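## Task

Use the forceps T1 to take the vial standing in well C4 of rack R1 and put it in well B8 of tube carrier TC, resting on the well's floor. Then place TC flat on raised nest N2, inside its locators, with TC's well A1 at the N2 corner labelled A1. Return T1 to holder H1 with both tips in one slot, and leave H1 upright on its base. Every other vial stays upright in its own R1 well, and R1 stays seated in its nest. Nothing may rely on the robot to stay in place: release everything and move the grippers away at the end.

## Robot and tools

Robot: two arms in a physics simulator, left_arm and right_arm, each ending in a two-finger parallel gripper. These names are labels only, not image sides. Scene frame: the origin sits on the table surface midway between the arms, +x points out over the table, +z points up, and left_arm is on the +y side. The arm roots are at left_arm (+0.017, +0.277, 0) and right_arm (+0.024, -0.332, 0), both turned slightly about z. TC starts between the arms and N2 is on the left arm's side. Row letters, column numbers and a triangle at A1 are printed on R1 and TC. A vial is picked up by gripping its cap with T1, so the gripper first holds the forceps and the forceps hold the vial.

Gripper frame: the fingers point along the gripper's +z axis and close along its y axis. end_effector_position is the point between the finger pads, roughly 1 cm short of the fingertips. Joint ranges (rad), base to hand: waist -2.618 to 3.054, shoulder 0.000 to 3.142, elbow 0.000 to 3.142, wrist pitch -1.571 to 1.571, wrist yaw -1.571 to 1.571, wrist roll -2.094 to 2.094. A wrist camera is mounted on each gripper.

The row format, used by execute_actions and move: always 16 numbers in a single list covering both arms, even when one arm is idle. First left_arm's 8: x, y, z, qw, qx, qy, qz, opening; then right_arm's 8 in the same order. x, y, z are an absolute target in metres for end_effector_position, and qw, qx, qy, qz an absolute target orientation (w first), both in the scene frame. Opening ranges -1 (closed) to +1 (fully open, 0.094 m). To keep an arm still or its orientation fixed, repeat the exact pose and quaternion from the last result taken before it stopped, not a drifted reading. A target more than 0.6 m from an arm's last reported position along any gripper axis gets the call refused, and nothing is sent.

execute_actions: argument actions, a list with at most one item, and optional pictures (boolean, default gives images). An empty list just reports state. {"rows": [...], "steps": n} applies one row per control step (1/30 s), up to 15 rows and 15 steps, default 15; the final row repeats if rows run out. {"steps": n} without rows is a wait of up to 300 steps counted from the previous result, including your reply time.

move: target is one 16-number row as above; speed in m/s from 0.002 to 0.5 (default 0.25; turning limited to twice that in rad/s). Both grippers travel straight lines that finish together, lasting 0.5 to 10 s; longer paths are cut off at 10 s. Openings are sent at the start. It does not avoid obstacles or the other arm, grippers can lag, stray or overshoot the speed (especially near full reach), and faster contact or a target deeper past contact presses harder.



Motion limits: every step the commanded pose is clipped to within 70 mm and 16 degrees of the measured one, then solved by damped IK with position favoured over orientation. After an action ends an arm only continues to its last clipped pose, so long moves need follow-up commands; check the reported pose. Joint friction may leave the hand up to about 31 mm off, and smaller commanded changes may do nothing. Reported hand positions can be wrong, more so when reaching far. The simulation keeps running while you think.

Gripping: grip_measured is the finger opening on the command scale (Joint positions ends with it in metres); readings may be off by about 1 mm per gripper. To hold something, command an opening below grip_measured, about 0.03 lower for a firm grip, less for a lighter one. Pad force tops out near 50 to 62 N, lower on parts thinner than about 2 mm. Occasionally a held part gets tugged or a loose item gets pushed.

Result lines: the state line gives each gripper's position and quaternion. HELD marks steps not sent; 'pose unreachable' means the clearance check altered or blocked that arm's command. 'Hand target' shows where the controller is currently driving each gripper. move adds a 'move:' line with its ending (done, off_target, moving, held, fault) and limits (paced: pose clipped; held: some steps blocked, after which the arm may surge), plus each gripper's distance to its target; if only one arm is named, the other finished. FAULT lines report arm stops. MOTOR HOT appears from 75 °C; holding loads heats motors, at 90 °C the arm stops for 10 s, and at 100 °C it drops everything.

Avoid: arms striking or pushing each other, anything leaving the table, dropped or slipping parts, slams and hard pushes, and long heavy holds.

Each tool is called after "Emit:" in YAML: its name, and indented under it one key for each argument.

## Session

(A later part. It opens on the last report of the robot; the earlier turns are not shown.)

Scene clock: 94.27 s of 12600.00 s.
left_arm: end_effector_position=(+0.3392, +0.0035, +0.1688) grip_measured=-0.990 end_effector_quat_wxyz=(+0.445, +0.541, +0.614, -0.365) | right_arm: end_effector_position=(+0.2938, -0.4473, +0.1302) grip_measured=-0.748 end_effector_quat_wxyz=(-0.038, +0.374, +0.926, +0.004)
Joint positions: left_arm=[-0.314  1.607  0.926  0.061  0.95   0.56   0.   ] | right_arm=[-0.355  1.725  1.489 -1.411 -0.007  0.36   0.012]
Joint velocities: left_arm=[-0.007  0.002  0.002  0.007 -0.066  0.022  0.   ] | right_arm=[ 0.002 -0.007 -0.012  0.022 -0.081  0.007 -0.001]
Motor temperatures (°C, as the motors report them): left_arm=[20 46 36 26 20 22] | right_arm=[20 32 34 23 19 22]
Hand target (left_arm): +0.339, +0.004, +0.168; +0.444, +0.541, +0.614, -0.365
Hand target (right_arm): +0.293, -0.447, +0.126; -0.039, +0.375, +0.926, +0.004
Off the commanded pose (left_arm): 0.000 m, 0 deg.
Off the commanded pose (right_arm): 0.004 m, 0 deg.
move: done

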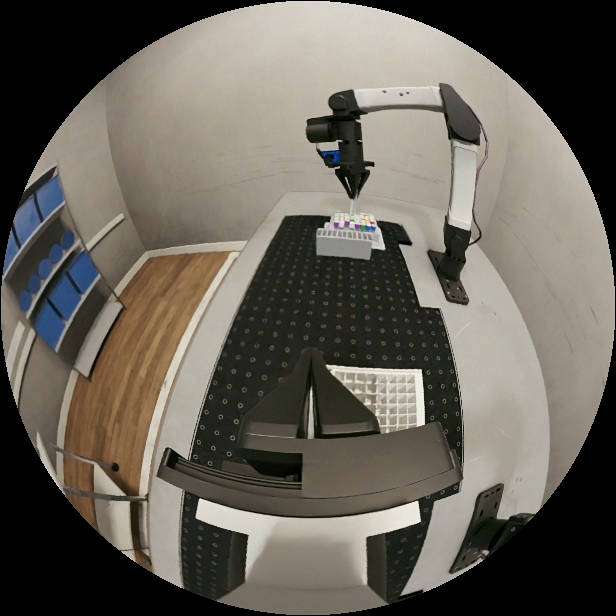

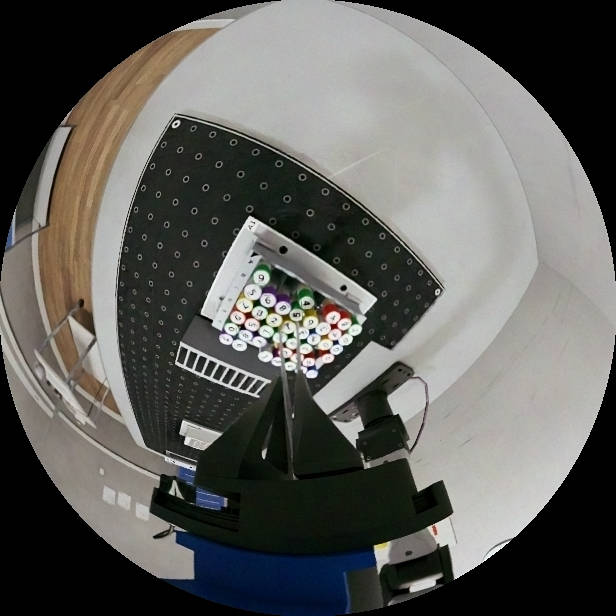

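Emit:
move:
  target: [0.3389,0.0036,0.1685,0.444,0.541,0.614,-0.365,-1,0.2938,-0.4473,0.1302,-0.038,0.374,0.926,0.004,-0.85]
  speed: 0.01

Emit:
move:
  target: [0.3389,0.0036,0.1685,0.444,0.541,0.614,-0.365,-1,0.298,-0.449,0.15,-0.03,0.374,0.926,0.004,-0.85]
  speed: 0.01

Emit:
zoom_image:
  camera: "cam_right_wrist"
  region: [250,280,330,360]

Emit:
zoom_image:
  camera: "cam_left_wrist"
  region: [310,170,390,250]

Scene clock: 97.77 s of 12600.00 s.
left_arm: end_effector_position=(+0.3392, +0.0035, +0.1688) grip_measured=-0.990 end_effector_quat_wxyz=(+0.445, +0.541, +0.614, -0.365) | right_arm: end_effector_position=(+0.2942, -0.4472, +0.1301) grip_measured=-0.836 end_effector_quat_wxyz=(-0.038, +0.374, +0.926, +0.005)
Joint positions: left_arm=[-0.314  1.607  0.926  0.061  0.95   0.56   0.   ] | right_arm=[-0.355  1.725  1.489 -1.41  -0.008  0.36   0.008]
Joint velocities: left_arm=[-0.002  0.002 -0.022  0.007 -0.037  0.007  0.   ] | right_arm=[-0.002 -0.002 -0.002  0.022 -0.022  0.051 -0.001]
Motor temperatures (°C, as the motors report them): left_arm=[20 46 36 26 20 22] | right_arm=[20 32 33 23 19 22]
Hand target (left_arm): +0.339, +0.004, +0.168; +0.444, +0.541, +0.614, -0.365
Hand target (right_arm): +0.294, -0.447, +0.130; -0.038, +0.374, +0.927, +0.004
Off the commanded pose (left_arm): 0.000 m, 0 deg.
Off the commanded pose (right_arm): 0.000 m, 0 deg.
move: done

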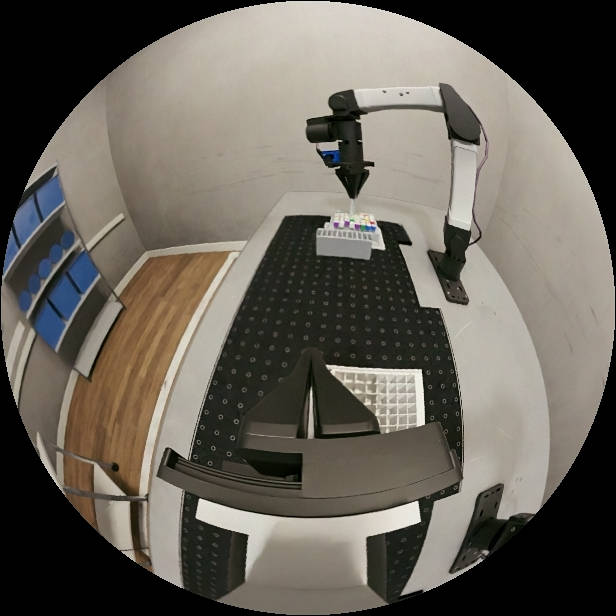

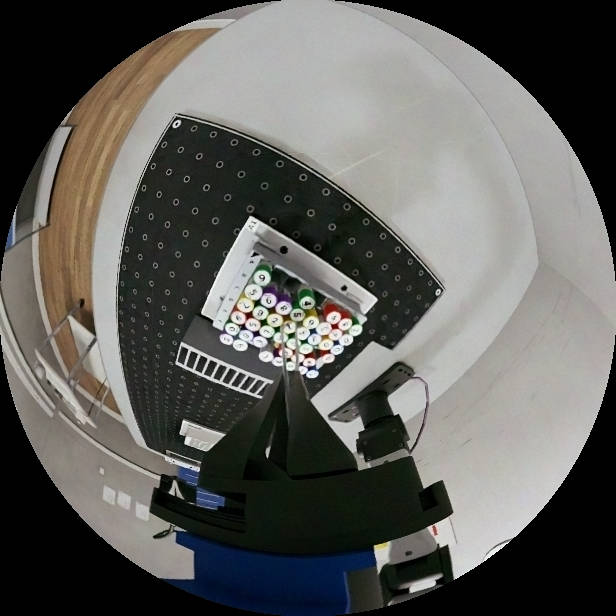

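Scene clock: 100.03 s of 12600.00 s.
left_arm: end_effector_position=(+0.3392, +0.0035, +0.1688) grip_measured=-0.990 end_effector_quat_wxyz=(+0.445, +0.541, +0.614, -0.365) | right_arm: end_effector_position=(+0.2943, -0.4469, +0.1446) grip_measured=-0.836 end_effector_quat_wxyz=(-0.037, +0.375, +0.926, +0.006)
Joint positions: left_arm=[-0.314  1.607  0.926  0.061  0.95   0.56   0.   ] | right_arm=[-0.355  1.725  1.546 -1.466 -0.01   0.36   0.008]
Joint velocities: left_arm=[-0.002 -0.002  0.017  0.022  0.037 -0.066 -0.   ] | right_arm=[ 0.002 -0.007 -0.002  0.007 -0.007 -0.037  0.   ]
Motor temperatures (°C, as the motors report them): left_arm=[20 46 36 26 20 22] | right_arm=[20 32 34 23 19 22]
Hand target (left_arm): +0.339, +0.004, +0.168; +0.444, +0.541, +0.614, -0.365
Hand target (right_arm): +0.298, -0.449, +0.150; -0.030, +0.374, +0.927, +0.004
Off the commanded pose (left_arm): 0.000 m, 0 deg.
Off the commanded pose (right_arm): 0.007 m, 1 deg.
move: done

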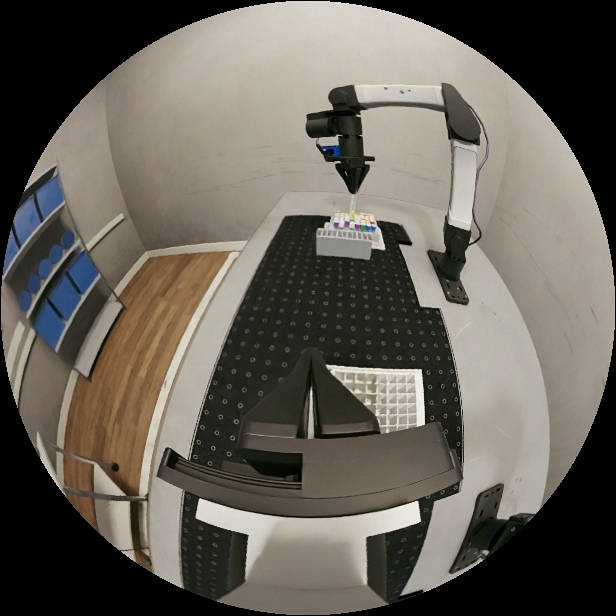

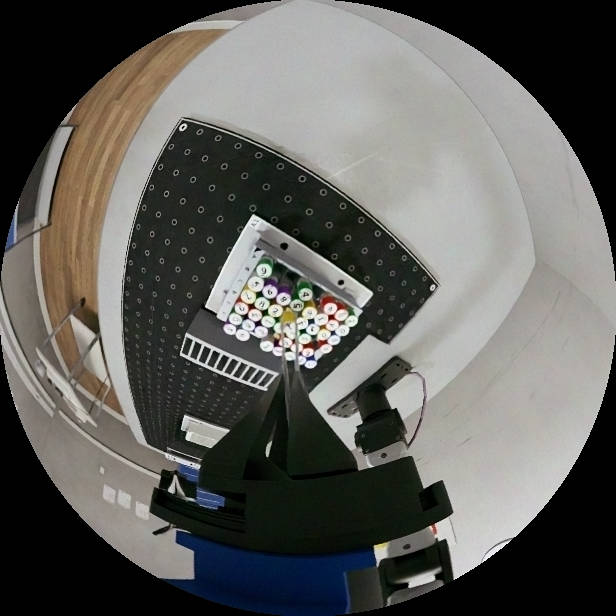

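Region (250, 280, 330, 360) of cam_right_wrist's 616x616 image, scaled by 6.300, with more detail than that image has.

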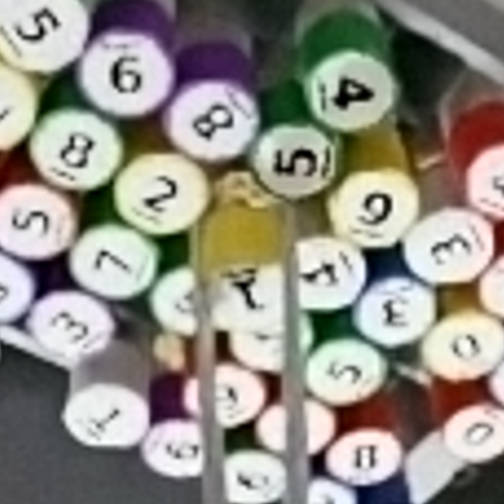

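Region (310, 170, 390, 250) of cam_left_wrist's 616x616 image, scaled by 6.300, with more detail than that image has.

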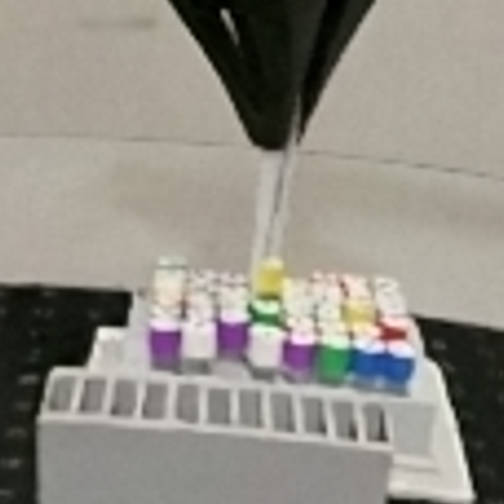

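Emit:
move:
  target: [0.3389,0.0036,0.1685,0.444,0.541,0.614,-0.365,-1,0.298,-0.449,0.172,-0.028,0.374,0.926,0.004,-0.855]
  speed: 0.015

Emit:
move:
  target: [0.33,0.17,0.14,0.40,0.56,0.64,-0.34,-1,0.315,-0.457,0.198,0.02,0.374,0.926,0.004,-0.855]
  speed: 0.05

Emit:
zoom_image:
  camera: "cam_left_wrist"
  region: [290,100,410,220]

Scene clock: 104.87 s of 12600.00 s.
left_arm: end_effector_position=(+0.3392, +0.0035, +0.1688) grip_measured=-0.990 end_effector_quat_wxyz=(+0.445, +0.541, +0.614, -0.365) | right_arm: end_effector_position=(+0.2948, -0.4472, +0.1683) grip_measured=-0.840 end_effector_quat_wxyz=(-0.030, +0.375, +0.927, +0.006)
Joint positions: left_arm=[-0.314  1.607  0.926  0.061  0.95   0.56   0.   ] | right_arm=[-0.355  1.725  1.642 -1.548 -0.01   0.36   0.008]
Joint velocities: left_arm=[ 0.007  0.002 -0.012 -0.037 -0.037 -0.007  0.002] | right_arm=[-0.007 -0.002  0.007 -0.007 -0.051 -0.007  0.   ]
Motor temperatures (°C, as the motors report them): left_arm=[20 46 36 27 20 22] | right_arm=[20 32 34 23 19 22]
Hand target (left_arm): +0.339, +0.004, +0.168; +0.444, +0.541, +0.614, -0.365
Hand target (right_arm): +0.298, -0.449, +0.172; -0.027, +0.374, +0.927, +0.004
Off the commanded pose (left_arm): 0.000 m, 0 deg.
Off the commanded pose (right_arm): 0.005 m, 0 deg.
joint sent to its limit (right arm) — the command would take joint 4 (wrist pitch) past its lower limit, so that joint was sent only as far as its limit.
move: done

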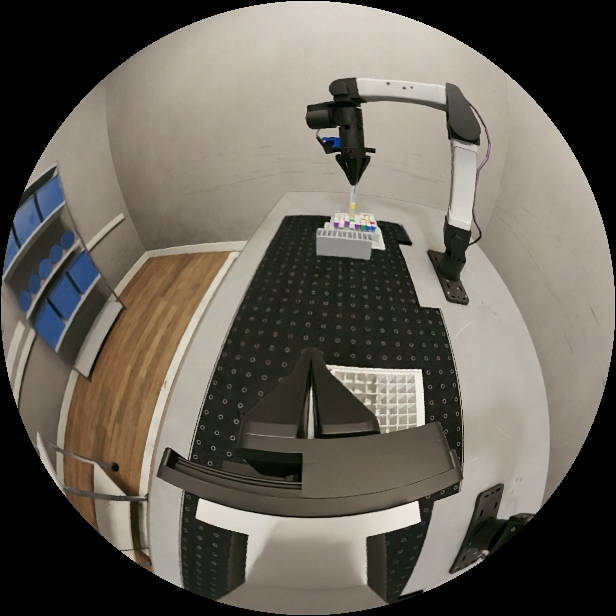

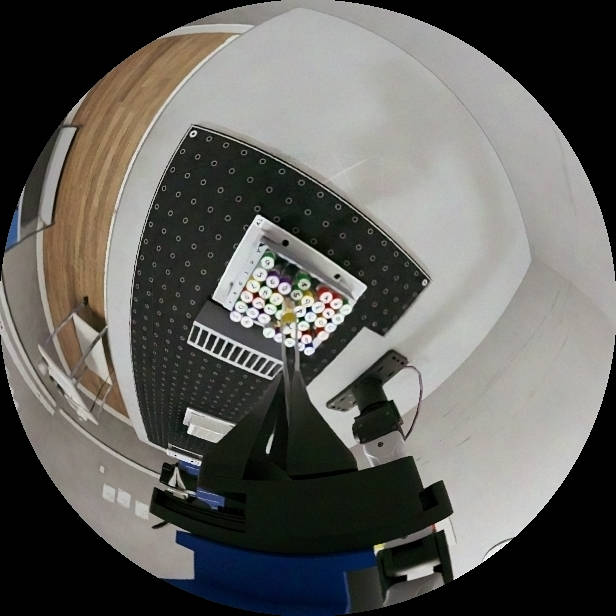

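Scene clock: 108.73 s of 12600.00 s.
left_arm: end_effector_position=(+0.3220, +0.1644, +0.1399) grip_measured=-0.990 end_effector_quat_wxyz=(+0.399, +0.568, +0.635, -0.340) | right_arm: end_effector_position=(+0.3106, -0.4540, +0.1927) grip_measured=-0.840 end_effector_quat_wxyz=(+0.015, +0.374, +0.927, +0.004)
Joint positions: left_arm=[ 0.19   1.685  1.104 -0.993  1.104  1.599  0.   ] | right_arm=[-0.355  1.725  1.742 -1.557 -0.009  0.36   0.008]
Joint velocities: left_arm=[ 0.012 -0.007 -0.012 -0.037 -0.066  0.066 -0.001] | right_arm=[ 0.022  0.007 -0.012  0.007 -0.007  0.066 -0.001]
Motor temperatures (°C, as the motors report them): left_arm=[20 46 37 26 20 22] | right_arm=[20 32 34 23 19 22]
Hand target (left_arm): +0.326, +0.169, +0.138; +0.393, +0.565, +0.640, -0.341
Hand target (right_arm): +0.315, -0.457, +0.198; +0.026, +0.374, +0.927, +0.004
Off the commanded pose (left_arm): 0.010 m, 1 deg.
Off the commanded pose (right_arm): 0.007 m, 1 deg.
joint sent to its limit (right arm) — the command would take joint 4 (wrist pitch) past its lower limit, so that joint was sent only as far as its limit.
move: done

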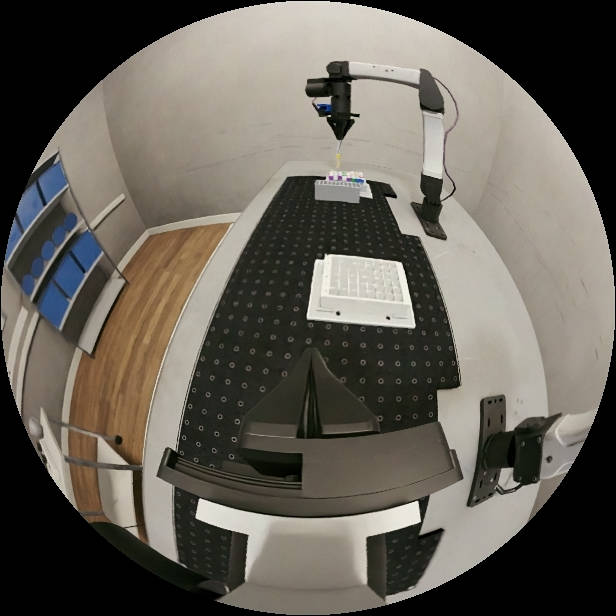

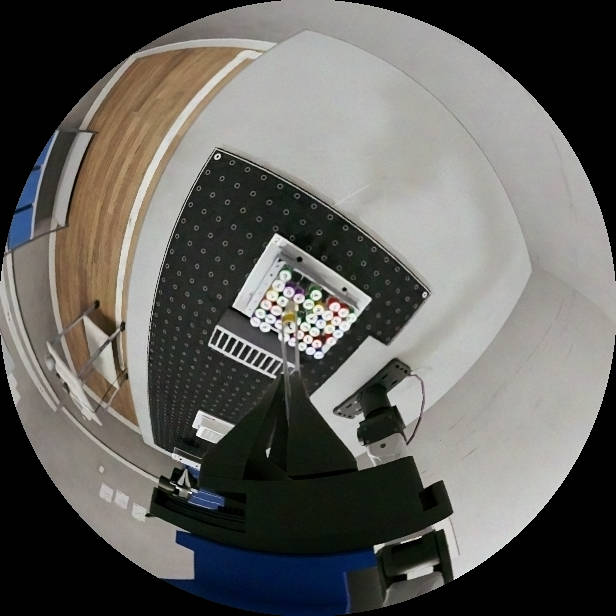

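Region (290, 100, 410, 220) of cam_left_wrist's 616x616 image, scaled by 4.200, with more detail than that image has.

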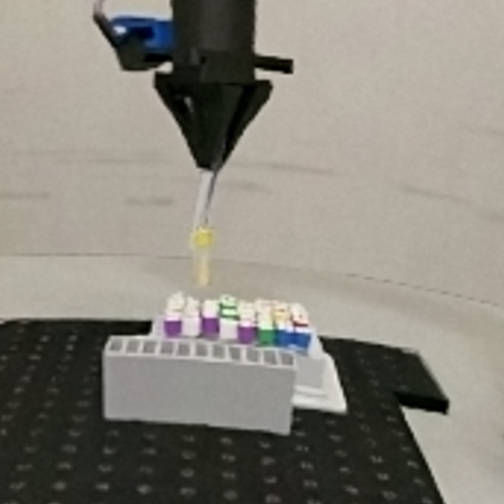

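Emit:
move:
  target: [0.322,0.1644,0.14,0.399,0.568,0.635,-0.34,-1,0.285,-0.03,0.195,-0.03,0,1,-0.01,-0.855]
  speed: 0.1

Emit:
zoom_image:
  camera: "cam_right_wrist"
  region: [220,220,380,380]

Emit:
zoom_image:
  camera: "cam_left_wrist"
  region: [300,160,440,300]

Scene clock: 118.00 s of 12600.00 s.
left_arm: end_effector_position=(+0.3215, +0.1643, +0.1398) grip_measured=-0.990 end_effector_quat_wxyz=(+0.399, +0.568, +0.634, -0.340) | right_arm: end_effector_position=(+0.2733, -0.0311, +0.1910) grip_measured=-0.840 end_effector_quat_wxyz=(+0.015, -0.003, +0.998, +0.053)
Joint positions: left_arm=[ 0.19   1.685  1.104 -0.997  1.103  1.603  0.   ] | right_arm=[ 0.91   1.99   2.076 -1.557 -0.047  0.854  0.008]
Joint velocities: left_arm=[ 0.012 -0.007 -0.012 -0.066  0.051 -0.007  0.001] | right_arm=[-0.012  0.002 -0.002 -0.051  0.007  0.007 -0.   ]
Motor temperatures (°C, as the motors report them): left_arm=[20 46 37 25 20 22] | right_arm=[20 32 35 23 19 22]
Hand target (left_arm): +0.322, +0.164, +0.140; +0.399, +0.568, +0.635, -0.340
Hand target (right_arm): +0.275, -0.026, +0.194; +0.018, +0.001, +0.998, +0.060
Off the commanded pose (left_arm): 0.001 m, 0 deg.
Off the commanded pose (right_arm): 0.012 m, 9 deg.
joint sent to its limit (right arm) — the command would take joint 4 (wrist pitch) past its lower limit, so that joint was sent only as far as its limit.
After step 90, 1.70 s passed at rest.
move: off_target (right_arm)

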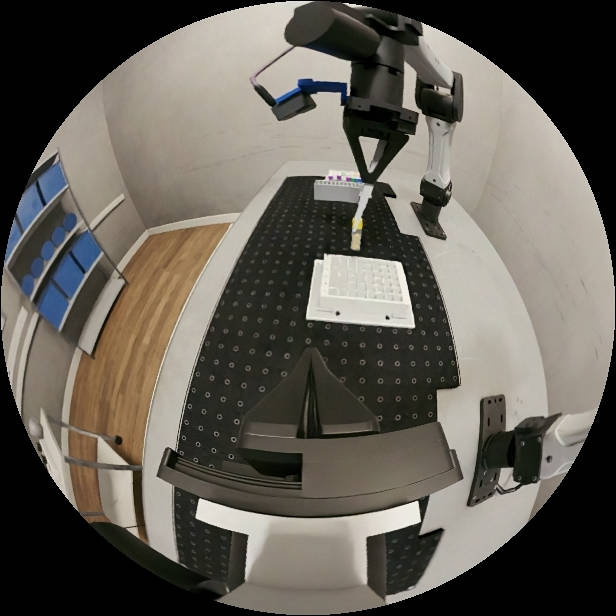

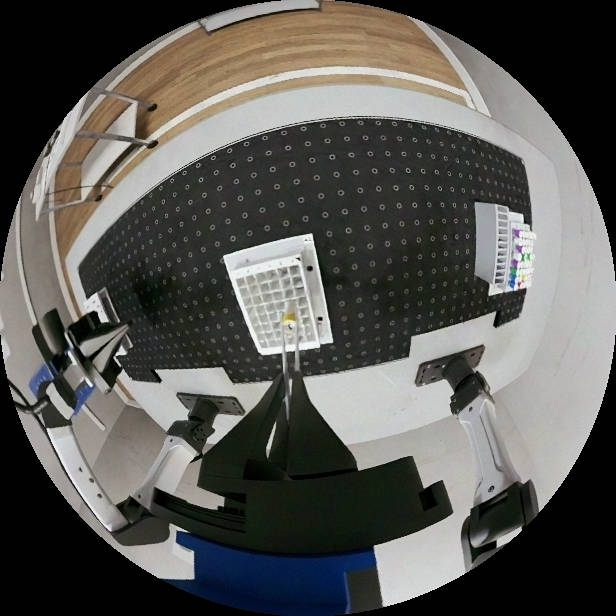

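Region (220, 220, 380, 380) of cam_right_wrist's 616x616 image, scaled by 3.150, with more detail than that image has.

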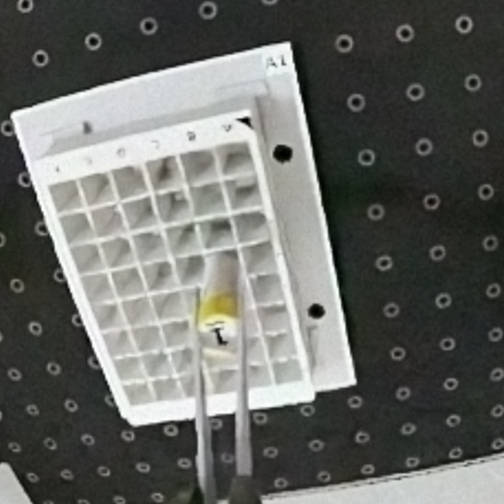

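Region (300, 160, 440, 300) of cam_left_wrist's 616x616 image, scaled by 3.600, with more detail than that image has.

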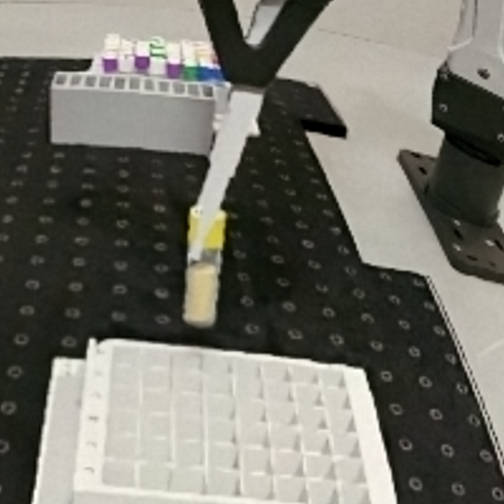

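Emit:
move:
  target: [0.29,0.1644,0.14,0.399,0.568,0.635,-0.34,-1,0.245,-0.02,0.185,-0.037,0.5,0.866,0.012,-0.855]
  speed: 0.06

Emit:
zoom_image:
  camera: "cam_right_wrist"
  region: [220,220,380,380]

Emit:
zoom_image:
  camera: "cam_left_wrist"
  region: [300,160,440,300]

Scene clock: 133.23 s of 12600.00 s.
left_arm: end_effector_position=(+0.2979, +0.1611, +0.1416) grip_measured=-0.990 end_effector_quat_wxyz=(+0.402, +0.575, +0.628, -0.336) | right_arm: end_effector_position=(+0.2508, -0.0188, +0.1845) grip_measured=-0.840 end_effector_quat_wxyz=(-0.030, +0.498, +0.866, +0.042)
Joint positions: left_arm=[ 0.19   1.595  1.013 -0.997  1.103  1.624  0.   ] | right_arm=[ 0.964  1.99   2.05  -1.557 -0.071  1.958  0.008]
Joint velocities: left_arm=[-0.007  0.012  0.007  0.066 -0.095  0.007 -0.   ] | right_arm=[-0.002 -0.022 -0.002 -0.081  0.022 -0.081  0.001]
Motor temperatures (°C, as the motors report them): left_arm=[20 47 35 24 20 22] | right_arm=[20 35 35 23 19 22]
Hand target (left_arm): +0.290, +0.164, +0.139; +0.399, +0.568, +0.635, -0.340
Hand target (right_arm): +0.245, -0.020, +0.185; -0.034, +0.500, +0.864, +0.038
Off the commanded pose (left_arm): 0.009 m, 1 deg.
Off the commanded pose (right_arm): 0.006 m, 3 deg.
joint sent to its limit (right arm) — the command would take joint 4 (wrist pitch) past its lower limit, so that joint was sent only as far as its limit.
After step 90, 3.10 s passed at rest.
move: off_target (right_arm)

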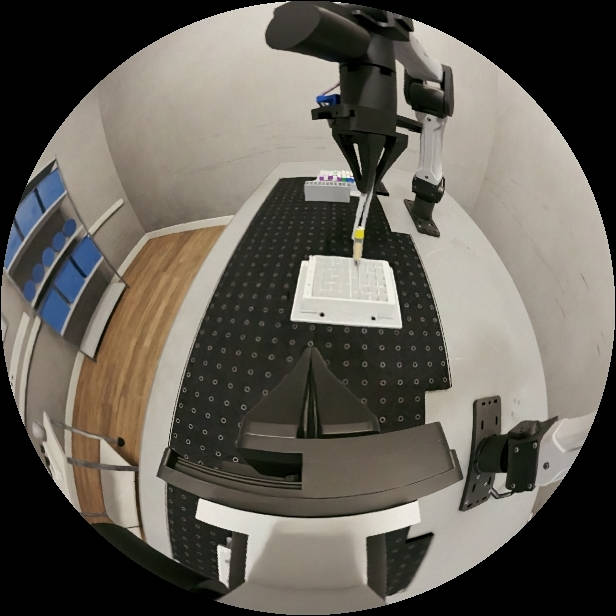

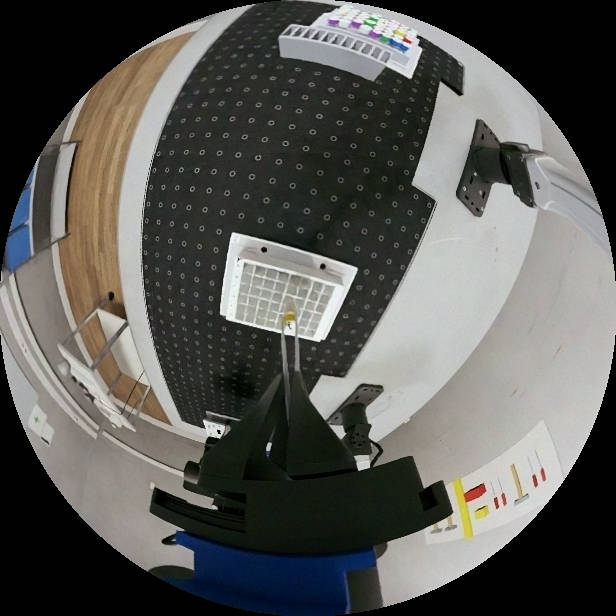

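Region (220, 220, 380, 380) of cam_right_wrist's 616x616 image, scaled by 3.150, with more detail than that image has.

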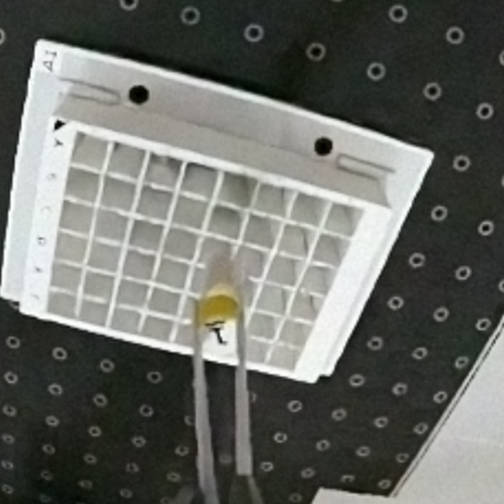

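Region (300, 160, 440, 300) of cam_left_wrist's 616x616 image, scaled by 3.600, with more detail than that image has.

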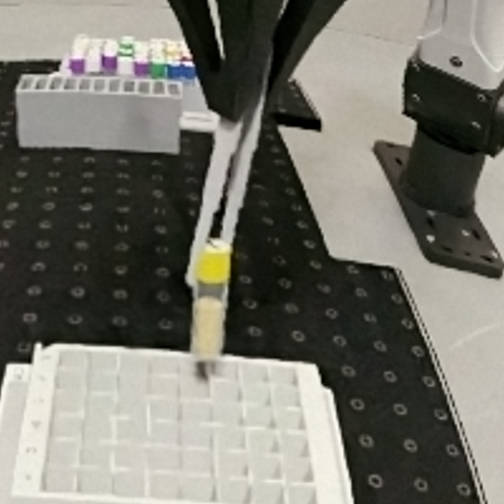

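Emit:
move:
  target: [0.298,0.161,0.1416,0.402,0.575,0.628,-0.336,-1,0.208,-0.03,0.182,-0.037,0.5,0.866,0.035,-0.855]
  speed: 0.03

Emit:
zoom_image:
  camera: "cam_right_wrist"
  region: [220,220,380,380]

Emit:
zoom_image:
  camera: "cam_left_wrist"
  region: [300,160,440,300]

Scene clock: 138.23 s of 12600.00 s.
left_arm: end_effector_position=(+0.2979, +0.1611, +0.1416) grip_measured=-0.990 end_effector_quat_wxyz=(+0.402, +0.575, +0.628, -0.336) | right_arm: end_effector_position=(+0.2118, -0.0303, +0.1795) grip_measured=-0.840 end_effector_quat_wxyz=(-0.035, +0.497, +0.866, +0.026)
Joint positions: left_arm=[ 0.19   1.595  1.013 -0.997  1.103  1.624  0.   ] | right_arm=[ 1.03   1.872  1.868 -1.519 -0.074  2.021  0.008]
Joint velocities: left_arm=[-0.012  0.027 -0.012  0.007  0.007 -0.007 -0.001] | right_arm=[-0.002 -0.012 -0.012  0.037 -0.022 -0.022  0.   ]
Motor temperatures (°C, as the motors report them): left_arm=[20 46 35 23 21 22] | right_arm=[20 36 34 23 19 22]
Hand target (left_arm): +0.298, +0.161, +0.142; +0.402, +0.575, +0.628, -0.336
Hand target (right_arm): +0.208, -0.030, +0.182; -0.037, +0.499, +0.865, +0.034
Off the commanded pose (left_arm): 0.000 m, 0 deg.
Off the commanded pose (right_arm): 0.005 m, 1 deg.
After step 90, 0.27 s passed at rest.
move: done

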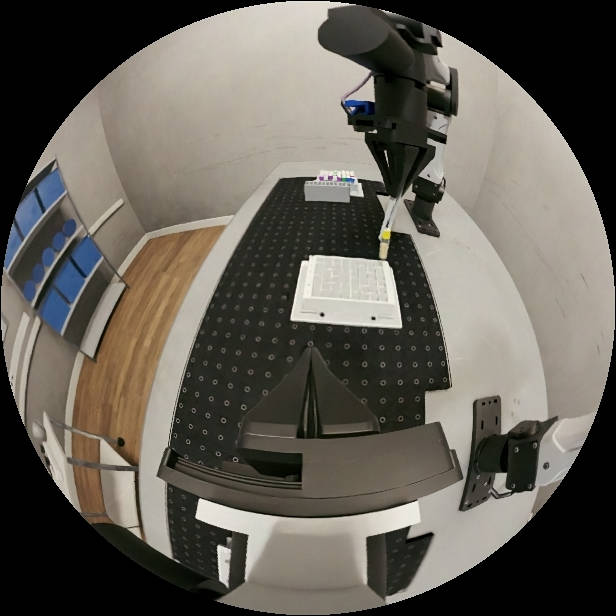

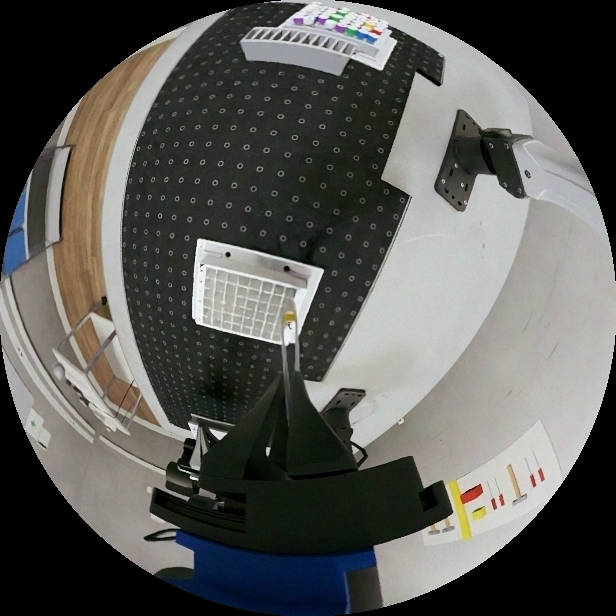

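Region (220, 220, 380, 380) of cam_right_wrist's 616x616 image, scaled by 3.150, with more detail than that image has.

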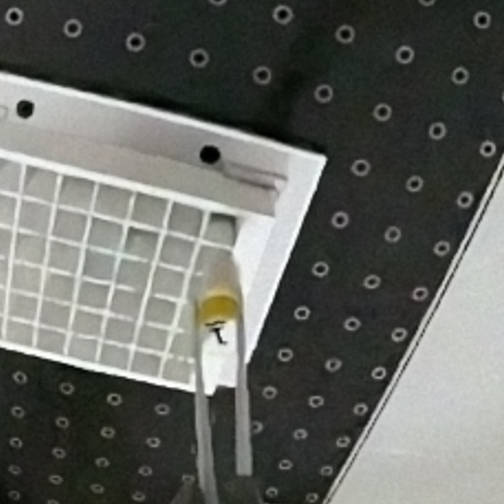

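Region (300, 160, 440, 300) of cam_left_wrist's 616x616 image, scaled by 3.600, with more detail than that image has.

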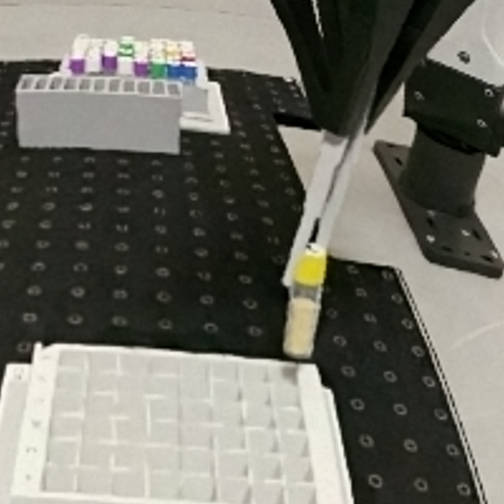

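Emit:
move:
  target: [0.298,0.161,0.1416,0.402,0.575,0.628,-0.336,-1,0.2145,-0.026,0.170,-0.035,0.497,0.866,0.034,-0.855]
  speed: 0.01

Emit:
zoom_image:
  camera: "cam_right_wrist"
  region: [250,270,320,340]

Emit:
zoom_image:
  camera: "cam_left_wrist"
  region: [345,215,415,285]

Scene clock: 144.00 s of 12600.00 s.
left_arm: end_effector_position=(+0.2979, +0.1611, +0.1416) grip_measured=-0.990 end_effector_quat_wxyz=(+0.402, +0.575, +0.628, -0.336) | right_arm: end_effector_position=(+0.2151, -0.0255, +0.1739) grip_measured=-0.840 end_effector_quat_wxyz=(-0.035, +0.498, +0.866, +0.036)
Joint positions: left_arm=[ 0.19   1.595  1.013 -0.997  1.103  1.624  0.   ] | right_arm=[ 1.03   1.872  1.844 -1.477 -0.074  2.022  0.008]
Joint velocities: left_arm=[-0.017  0.012 -0.012  0.037 -0.022 -0.066  0.   ] | right_arm=[ 0.007  0.007 -0.002  0.051  0.007 -0.066 -0.001]
Motor temperatures (°C, as the motors report them): left_arm=[20 46 35 23 21 22] | right_arm=[20 37 34 23 19 22]
Hand target (left_arm): +0.298, +0.161, +0.142; +0.402, +0.575, +0.628, -0.336
Hand target (right_arm): +0.214, -0.026, +0.170; -0.035, +0.497, +0.866, +0.034
Off the commanded pose (left_arm): 0.000 m, 0 deg.
Off the commanded pose (right_arm): 0.004 m, 0 deg.
After step 90, 1.50 s passed at rest.
move: done

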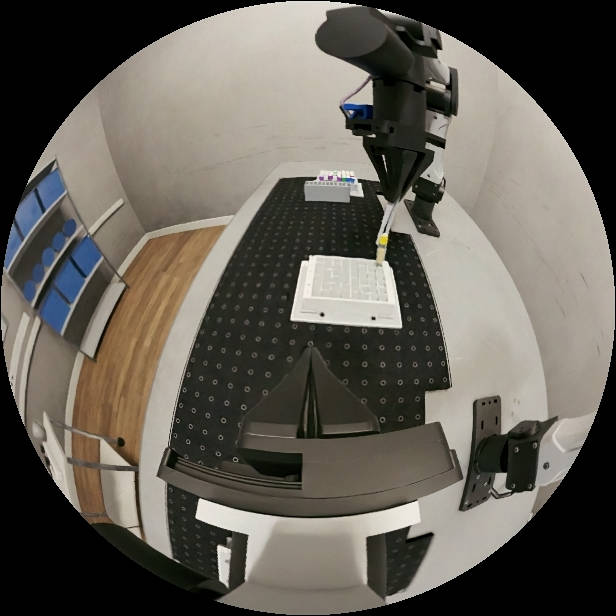

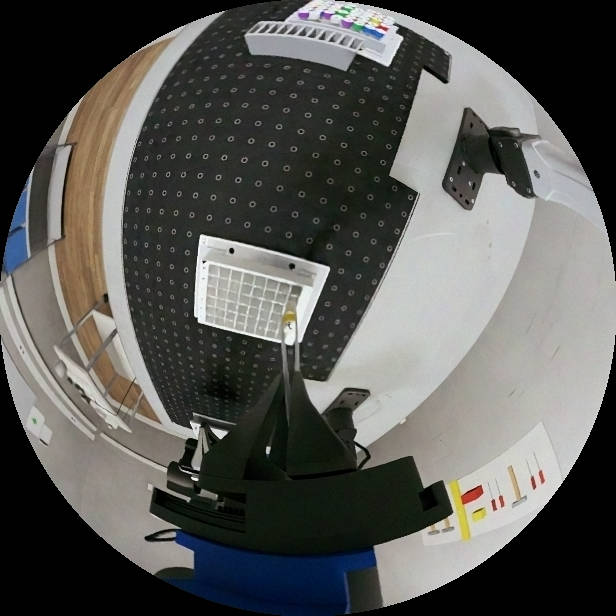

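Region (250, 270, 320, 340) of cam_right_wrist's 616x616 image, scaled by 7.200, with more detail than that image has.

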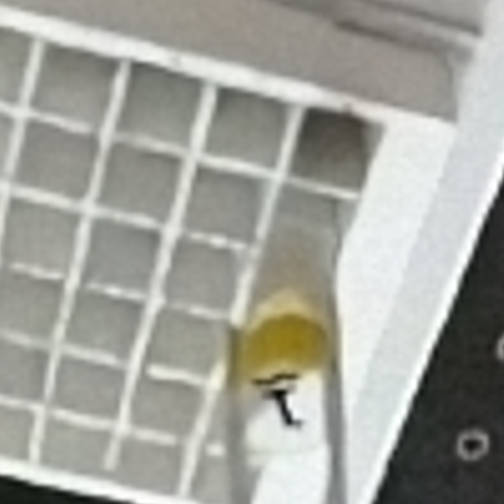

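Region (345, 215, 415, 285) of cam_left_wrist's 616x616 image, scaled by 7.200, with more detail than that image has.

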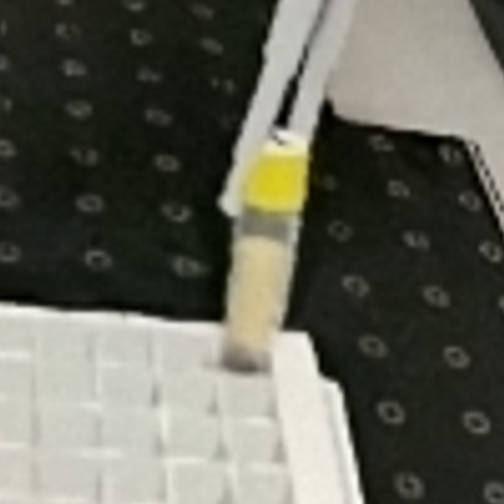

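Emit:
move:
  target: [0.298,0.161,0.1416,0.402,0.575,0.628,-0.336,-1,0.2135,-0.027,0.165,-0.035,0.498,0.866,0.033,-0.855]
  speed: 0.01

Emit:
zoom_image:
  camera: "cam_right_wrist"
  region: [250,270,320,340]

Emit:
zoom_image:
  camera: "cam_left_wrist"
  region: [345,215,415,285]

Scene clock: 147.47 s of 12600.00 s.
left_arm: end_effector_position=(+0.2979, +0.1611, +0.1416) grip_measured=-0.990 end_effector_quat_wxyz=(+0.402, +0.575, +0.628, -0.336) | right_arm: end_effector_position=(+0.2148, -0.0260, +0.1664) grip_measured=-0.840 end_effector_quat_wxyz=(-0.035, +0.498, +0.866, +0.031)
Joint positions: left_arm=[ 0.19   1.595  1.013 -0.997  1.103  1.624  0.   ] | right_arm=[ 1.03   1.872  1.814 -1.455 -0.074  2.022  0.008]
Joint velocities: left_arm=[ 0.007  0.012 -0.017 -0.081 -0.022  0.007  0.   ] | right_arm=[ 0.002  0.002  0.002 -0.081 -0.037  0.066  0.001]
Motor temperatures (°C, as the motors report them): left_arm=[20 46 35 23 21 22] | right_arm=[20 37 34 23 19 22]
Hand target (left_arm): +0.298, +0.161, +0.142; +0.402, +0.575, +0.628, -0.336
Hand target (right_arm): +0.214, -0.027, +0.165; -0.035, +0.498, +0.866, +0.033
Off the commanded pose (left_arm): 0.000 m, 0 deg.
Off the commanded pose (right_arm): 0.002 m, 0 deg.
move: done

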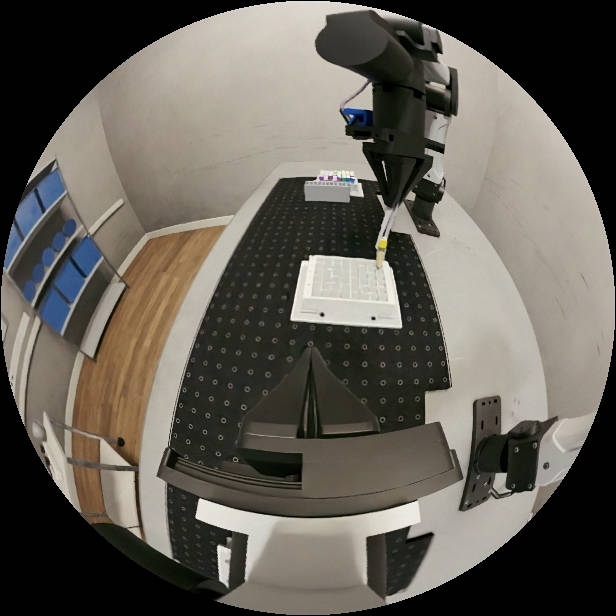

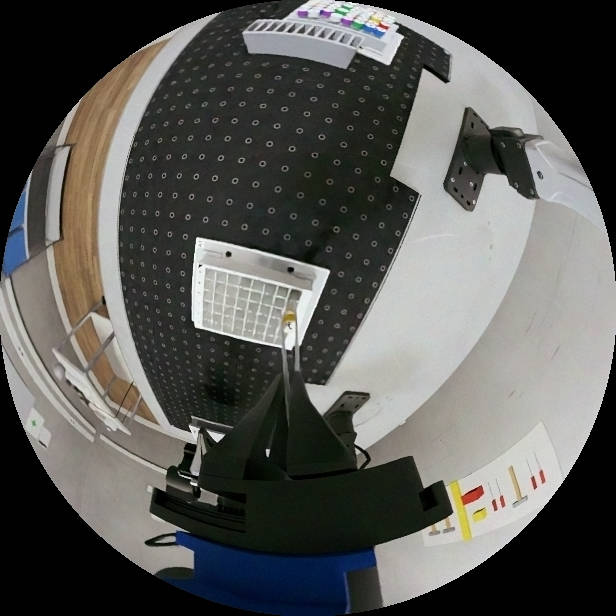

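Region (250, 270, 320, 340) of cam_right_wrist's 616x616 image, scaled by 7.200, with more detail than that image has.

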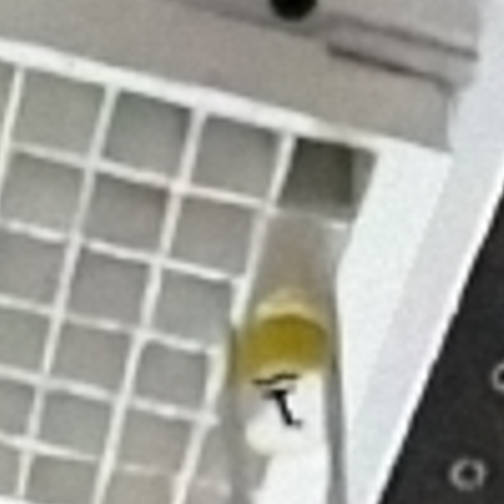

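Region (345, 215, 415, 285) of cam_left_wrist's 616x616 image, scaled by 7.200, with more detail than that image has.

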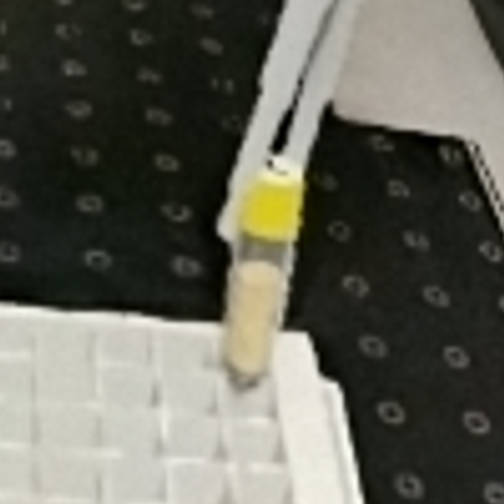

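Emit:
move:
  target: [0.298,0.161,0.1416,0.402,0.575,0.628,-0.336,-1,0.215,-0.0255,0.159,-0.035,0.498,0.866,0.033,-0.855]
  speed: 0.008

Emit:
zoom_image:
  camera: "cam_right_wrist"
  region: [250,270,320,340]

Emit:
zoom_image:
  camera: "cam_left_wrist"
  region: [345,215,415,285]

Scene clock: 153.43 s of 12600.00 s.
left_arm: end_effector_position=(+0.2979, +0.1611, +0.1416) grip_measured=-0.990 end_effector_quat_wxyz=(+0.402, +0.575, +0.628, -0.336) | right_arm: end_effector_position=(+0.2157, -0.0246, +0.1618) grip_measured=-0.840 end_effector_quat_wxyz=(-0.035, +0.498, +0.866, +0.033)
Joint positions: left_arm=[ 0.19   1.595  1.013 -0.997  1.103  1.624  0.   ] | right_arm=[ 1.03   1.872  1.795 -1.433 -0.074  2.022  0.008]
Joint velocities: left_arm=[ 0.007 -0.002  0.007 -0.081 -0.081  0.022 -0.   ] | right_arm=[-0.017 -0.007 -0.012  0.022 -0.022  0.007  0.002]
Motor temperatures (°C, as the motors report them): left_arm=[20 45 35 23 21 22] | right_arm=[20 37 34 23 19 22]
Hand target (left_arm): +0.298, +0.161, +0.142; +0.402, +0.575, +0.628, -0.336
Hand target (right_arm): +0.215, -0.026, +0.159; -0.035, +0.498, +0.866, +0.033
Off the commanded pose (left_arm): 0.000 m, 0 deg.
Off the commanded pose (right_arm): 0.003 m, 0 deg.
After step 90, 1.83 s passed at rest.
move: done

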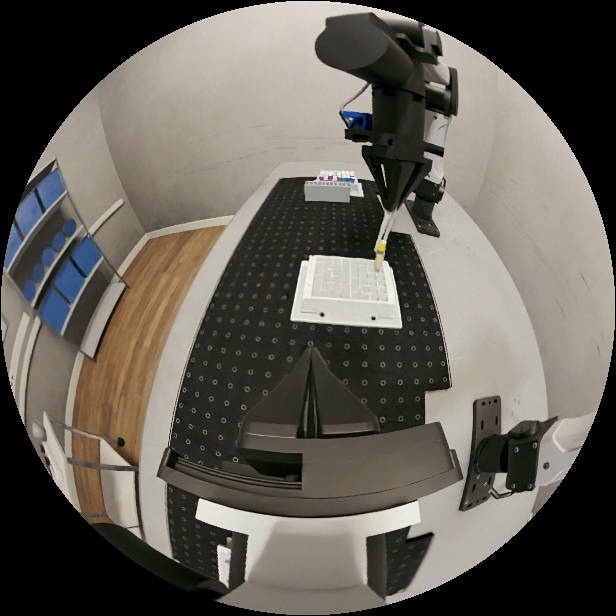

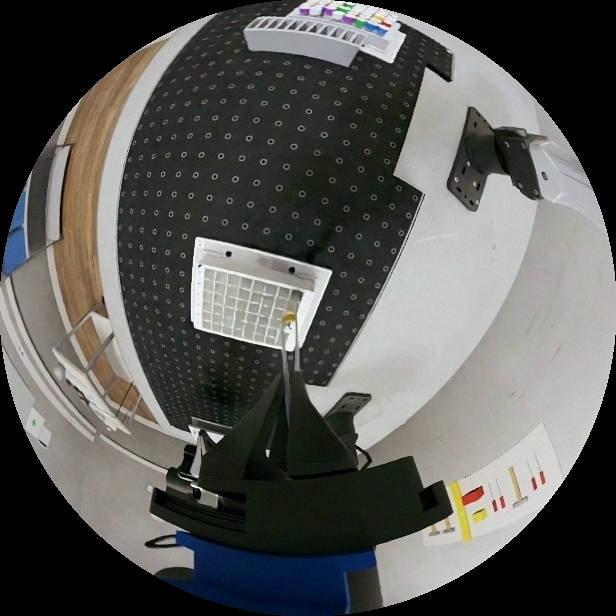

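Region (250, 270, 320, 340) of cam_right_wrist's 616x616 image, scaled by 7.200, with more detail than that image has.

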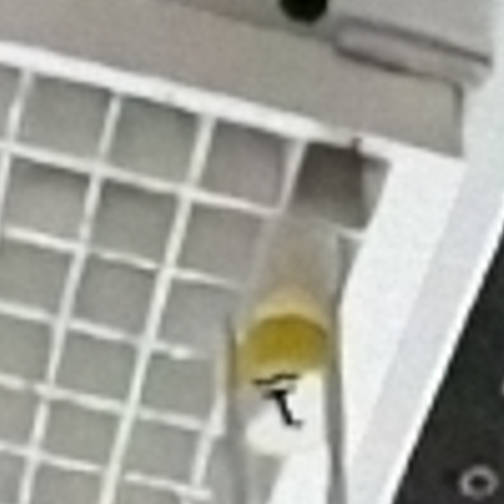

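Region (345, 215, 415, 285) of cam_left_wrist's 616x616 image, scaled by 7.200, with more detail than that image has.

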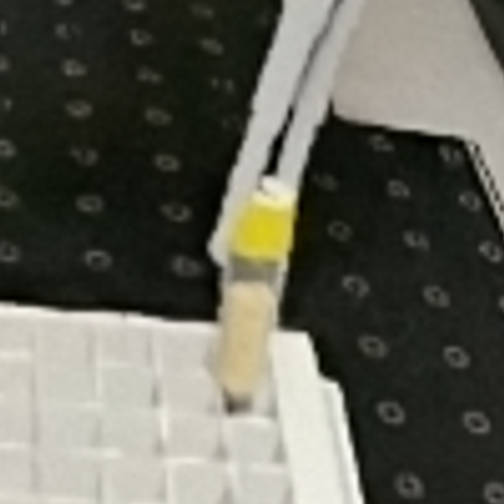

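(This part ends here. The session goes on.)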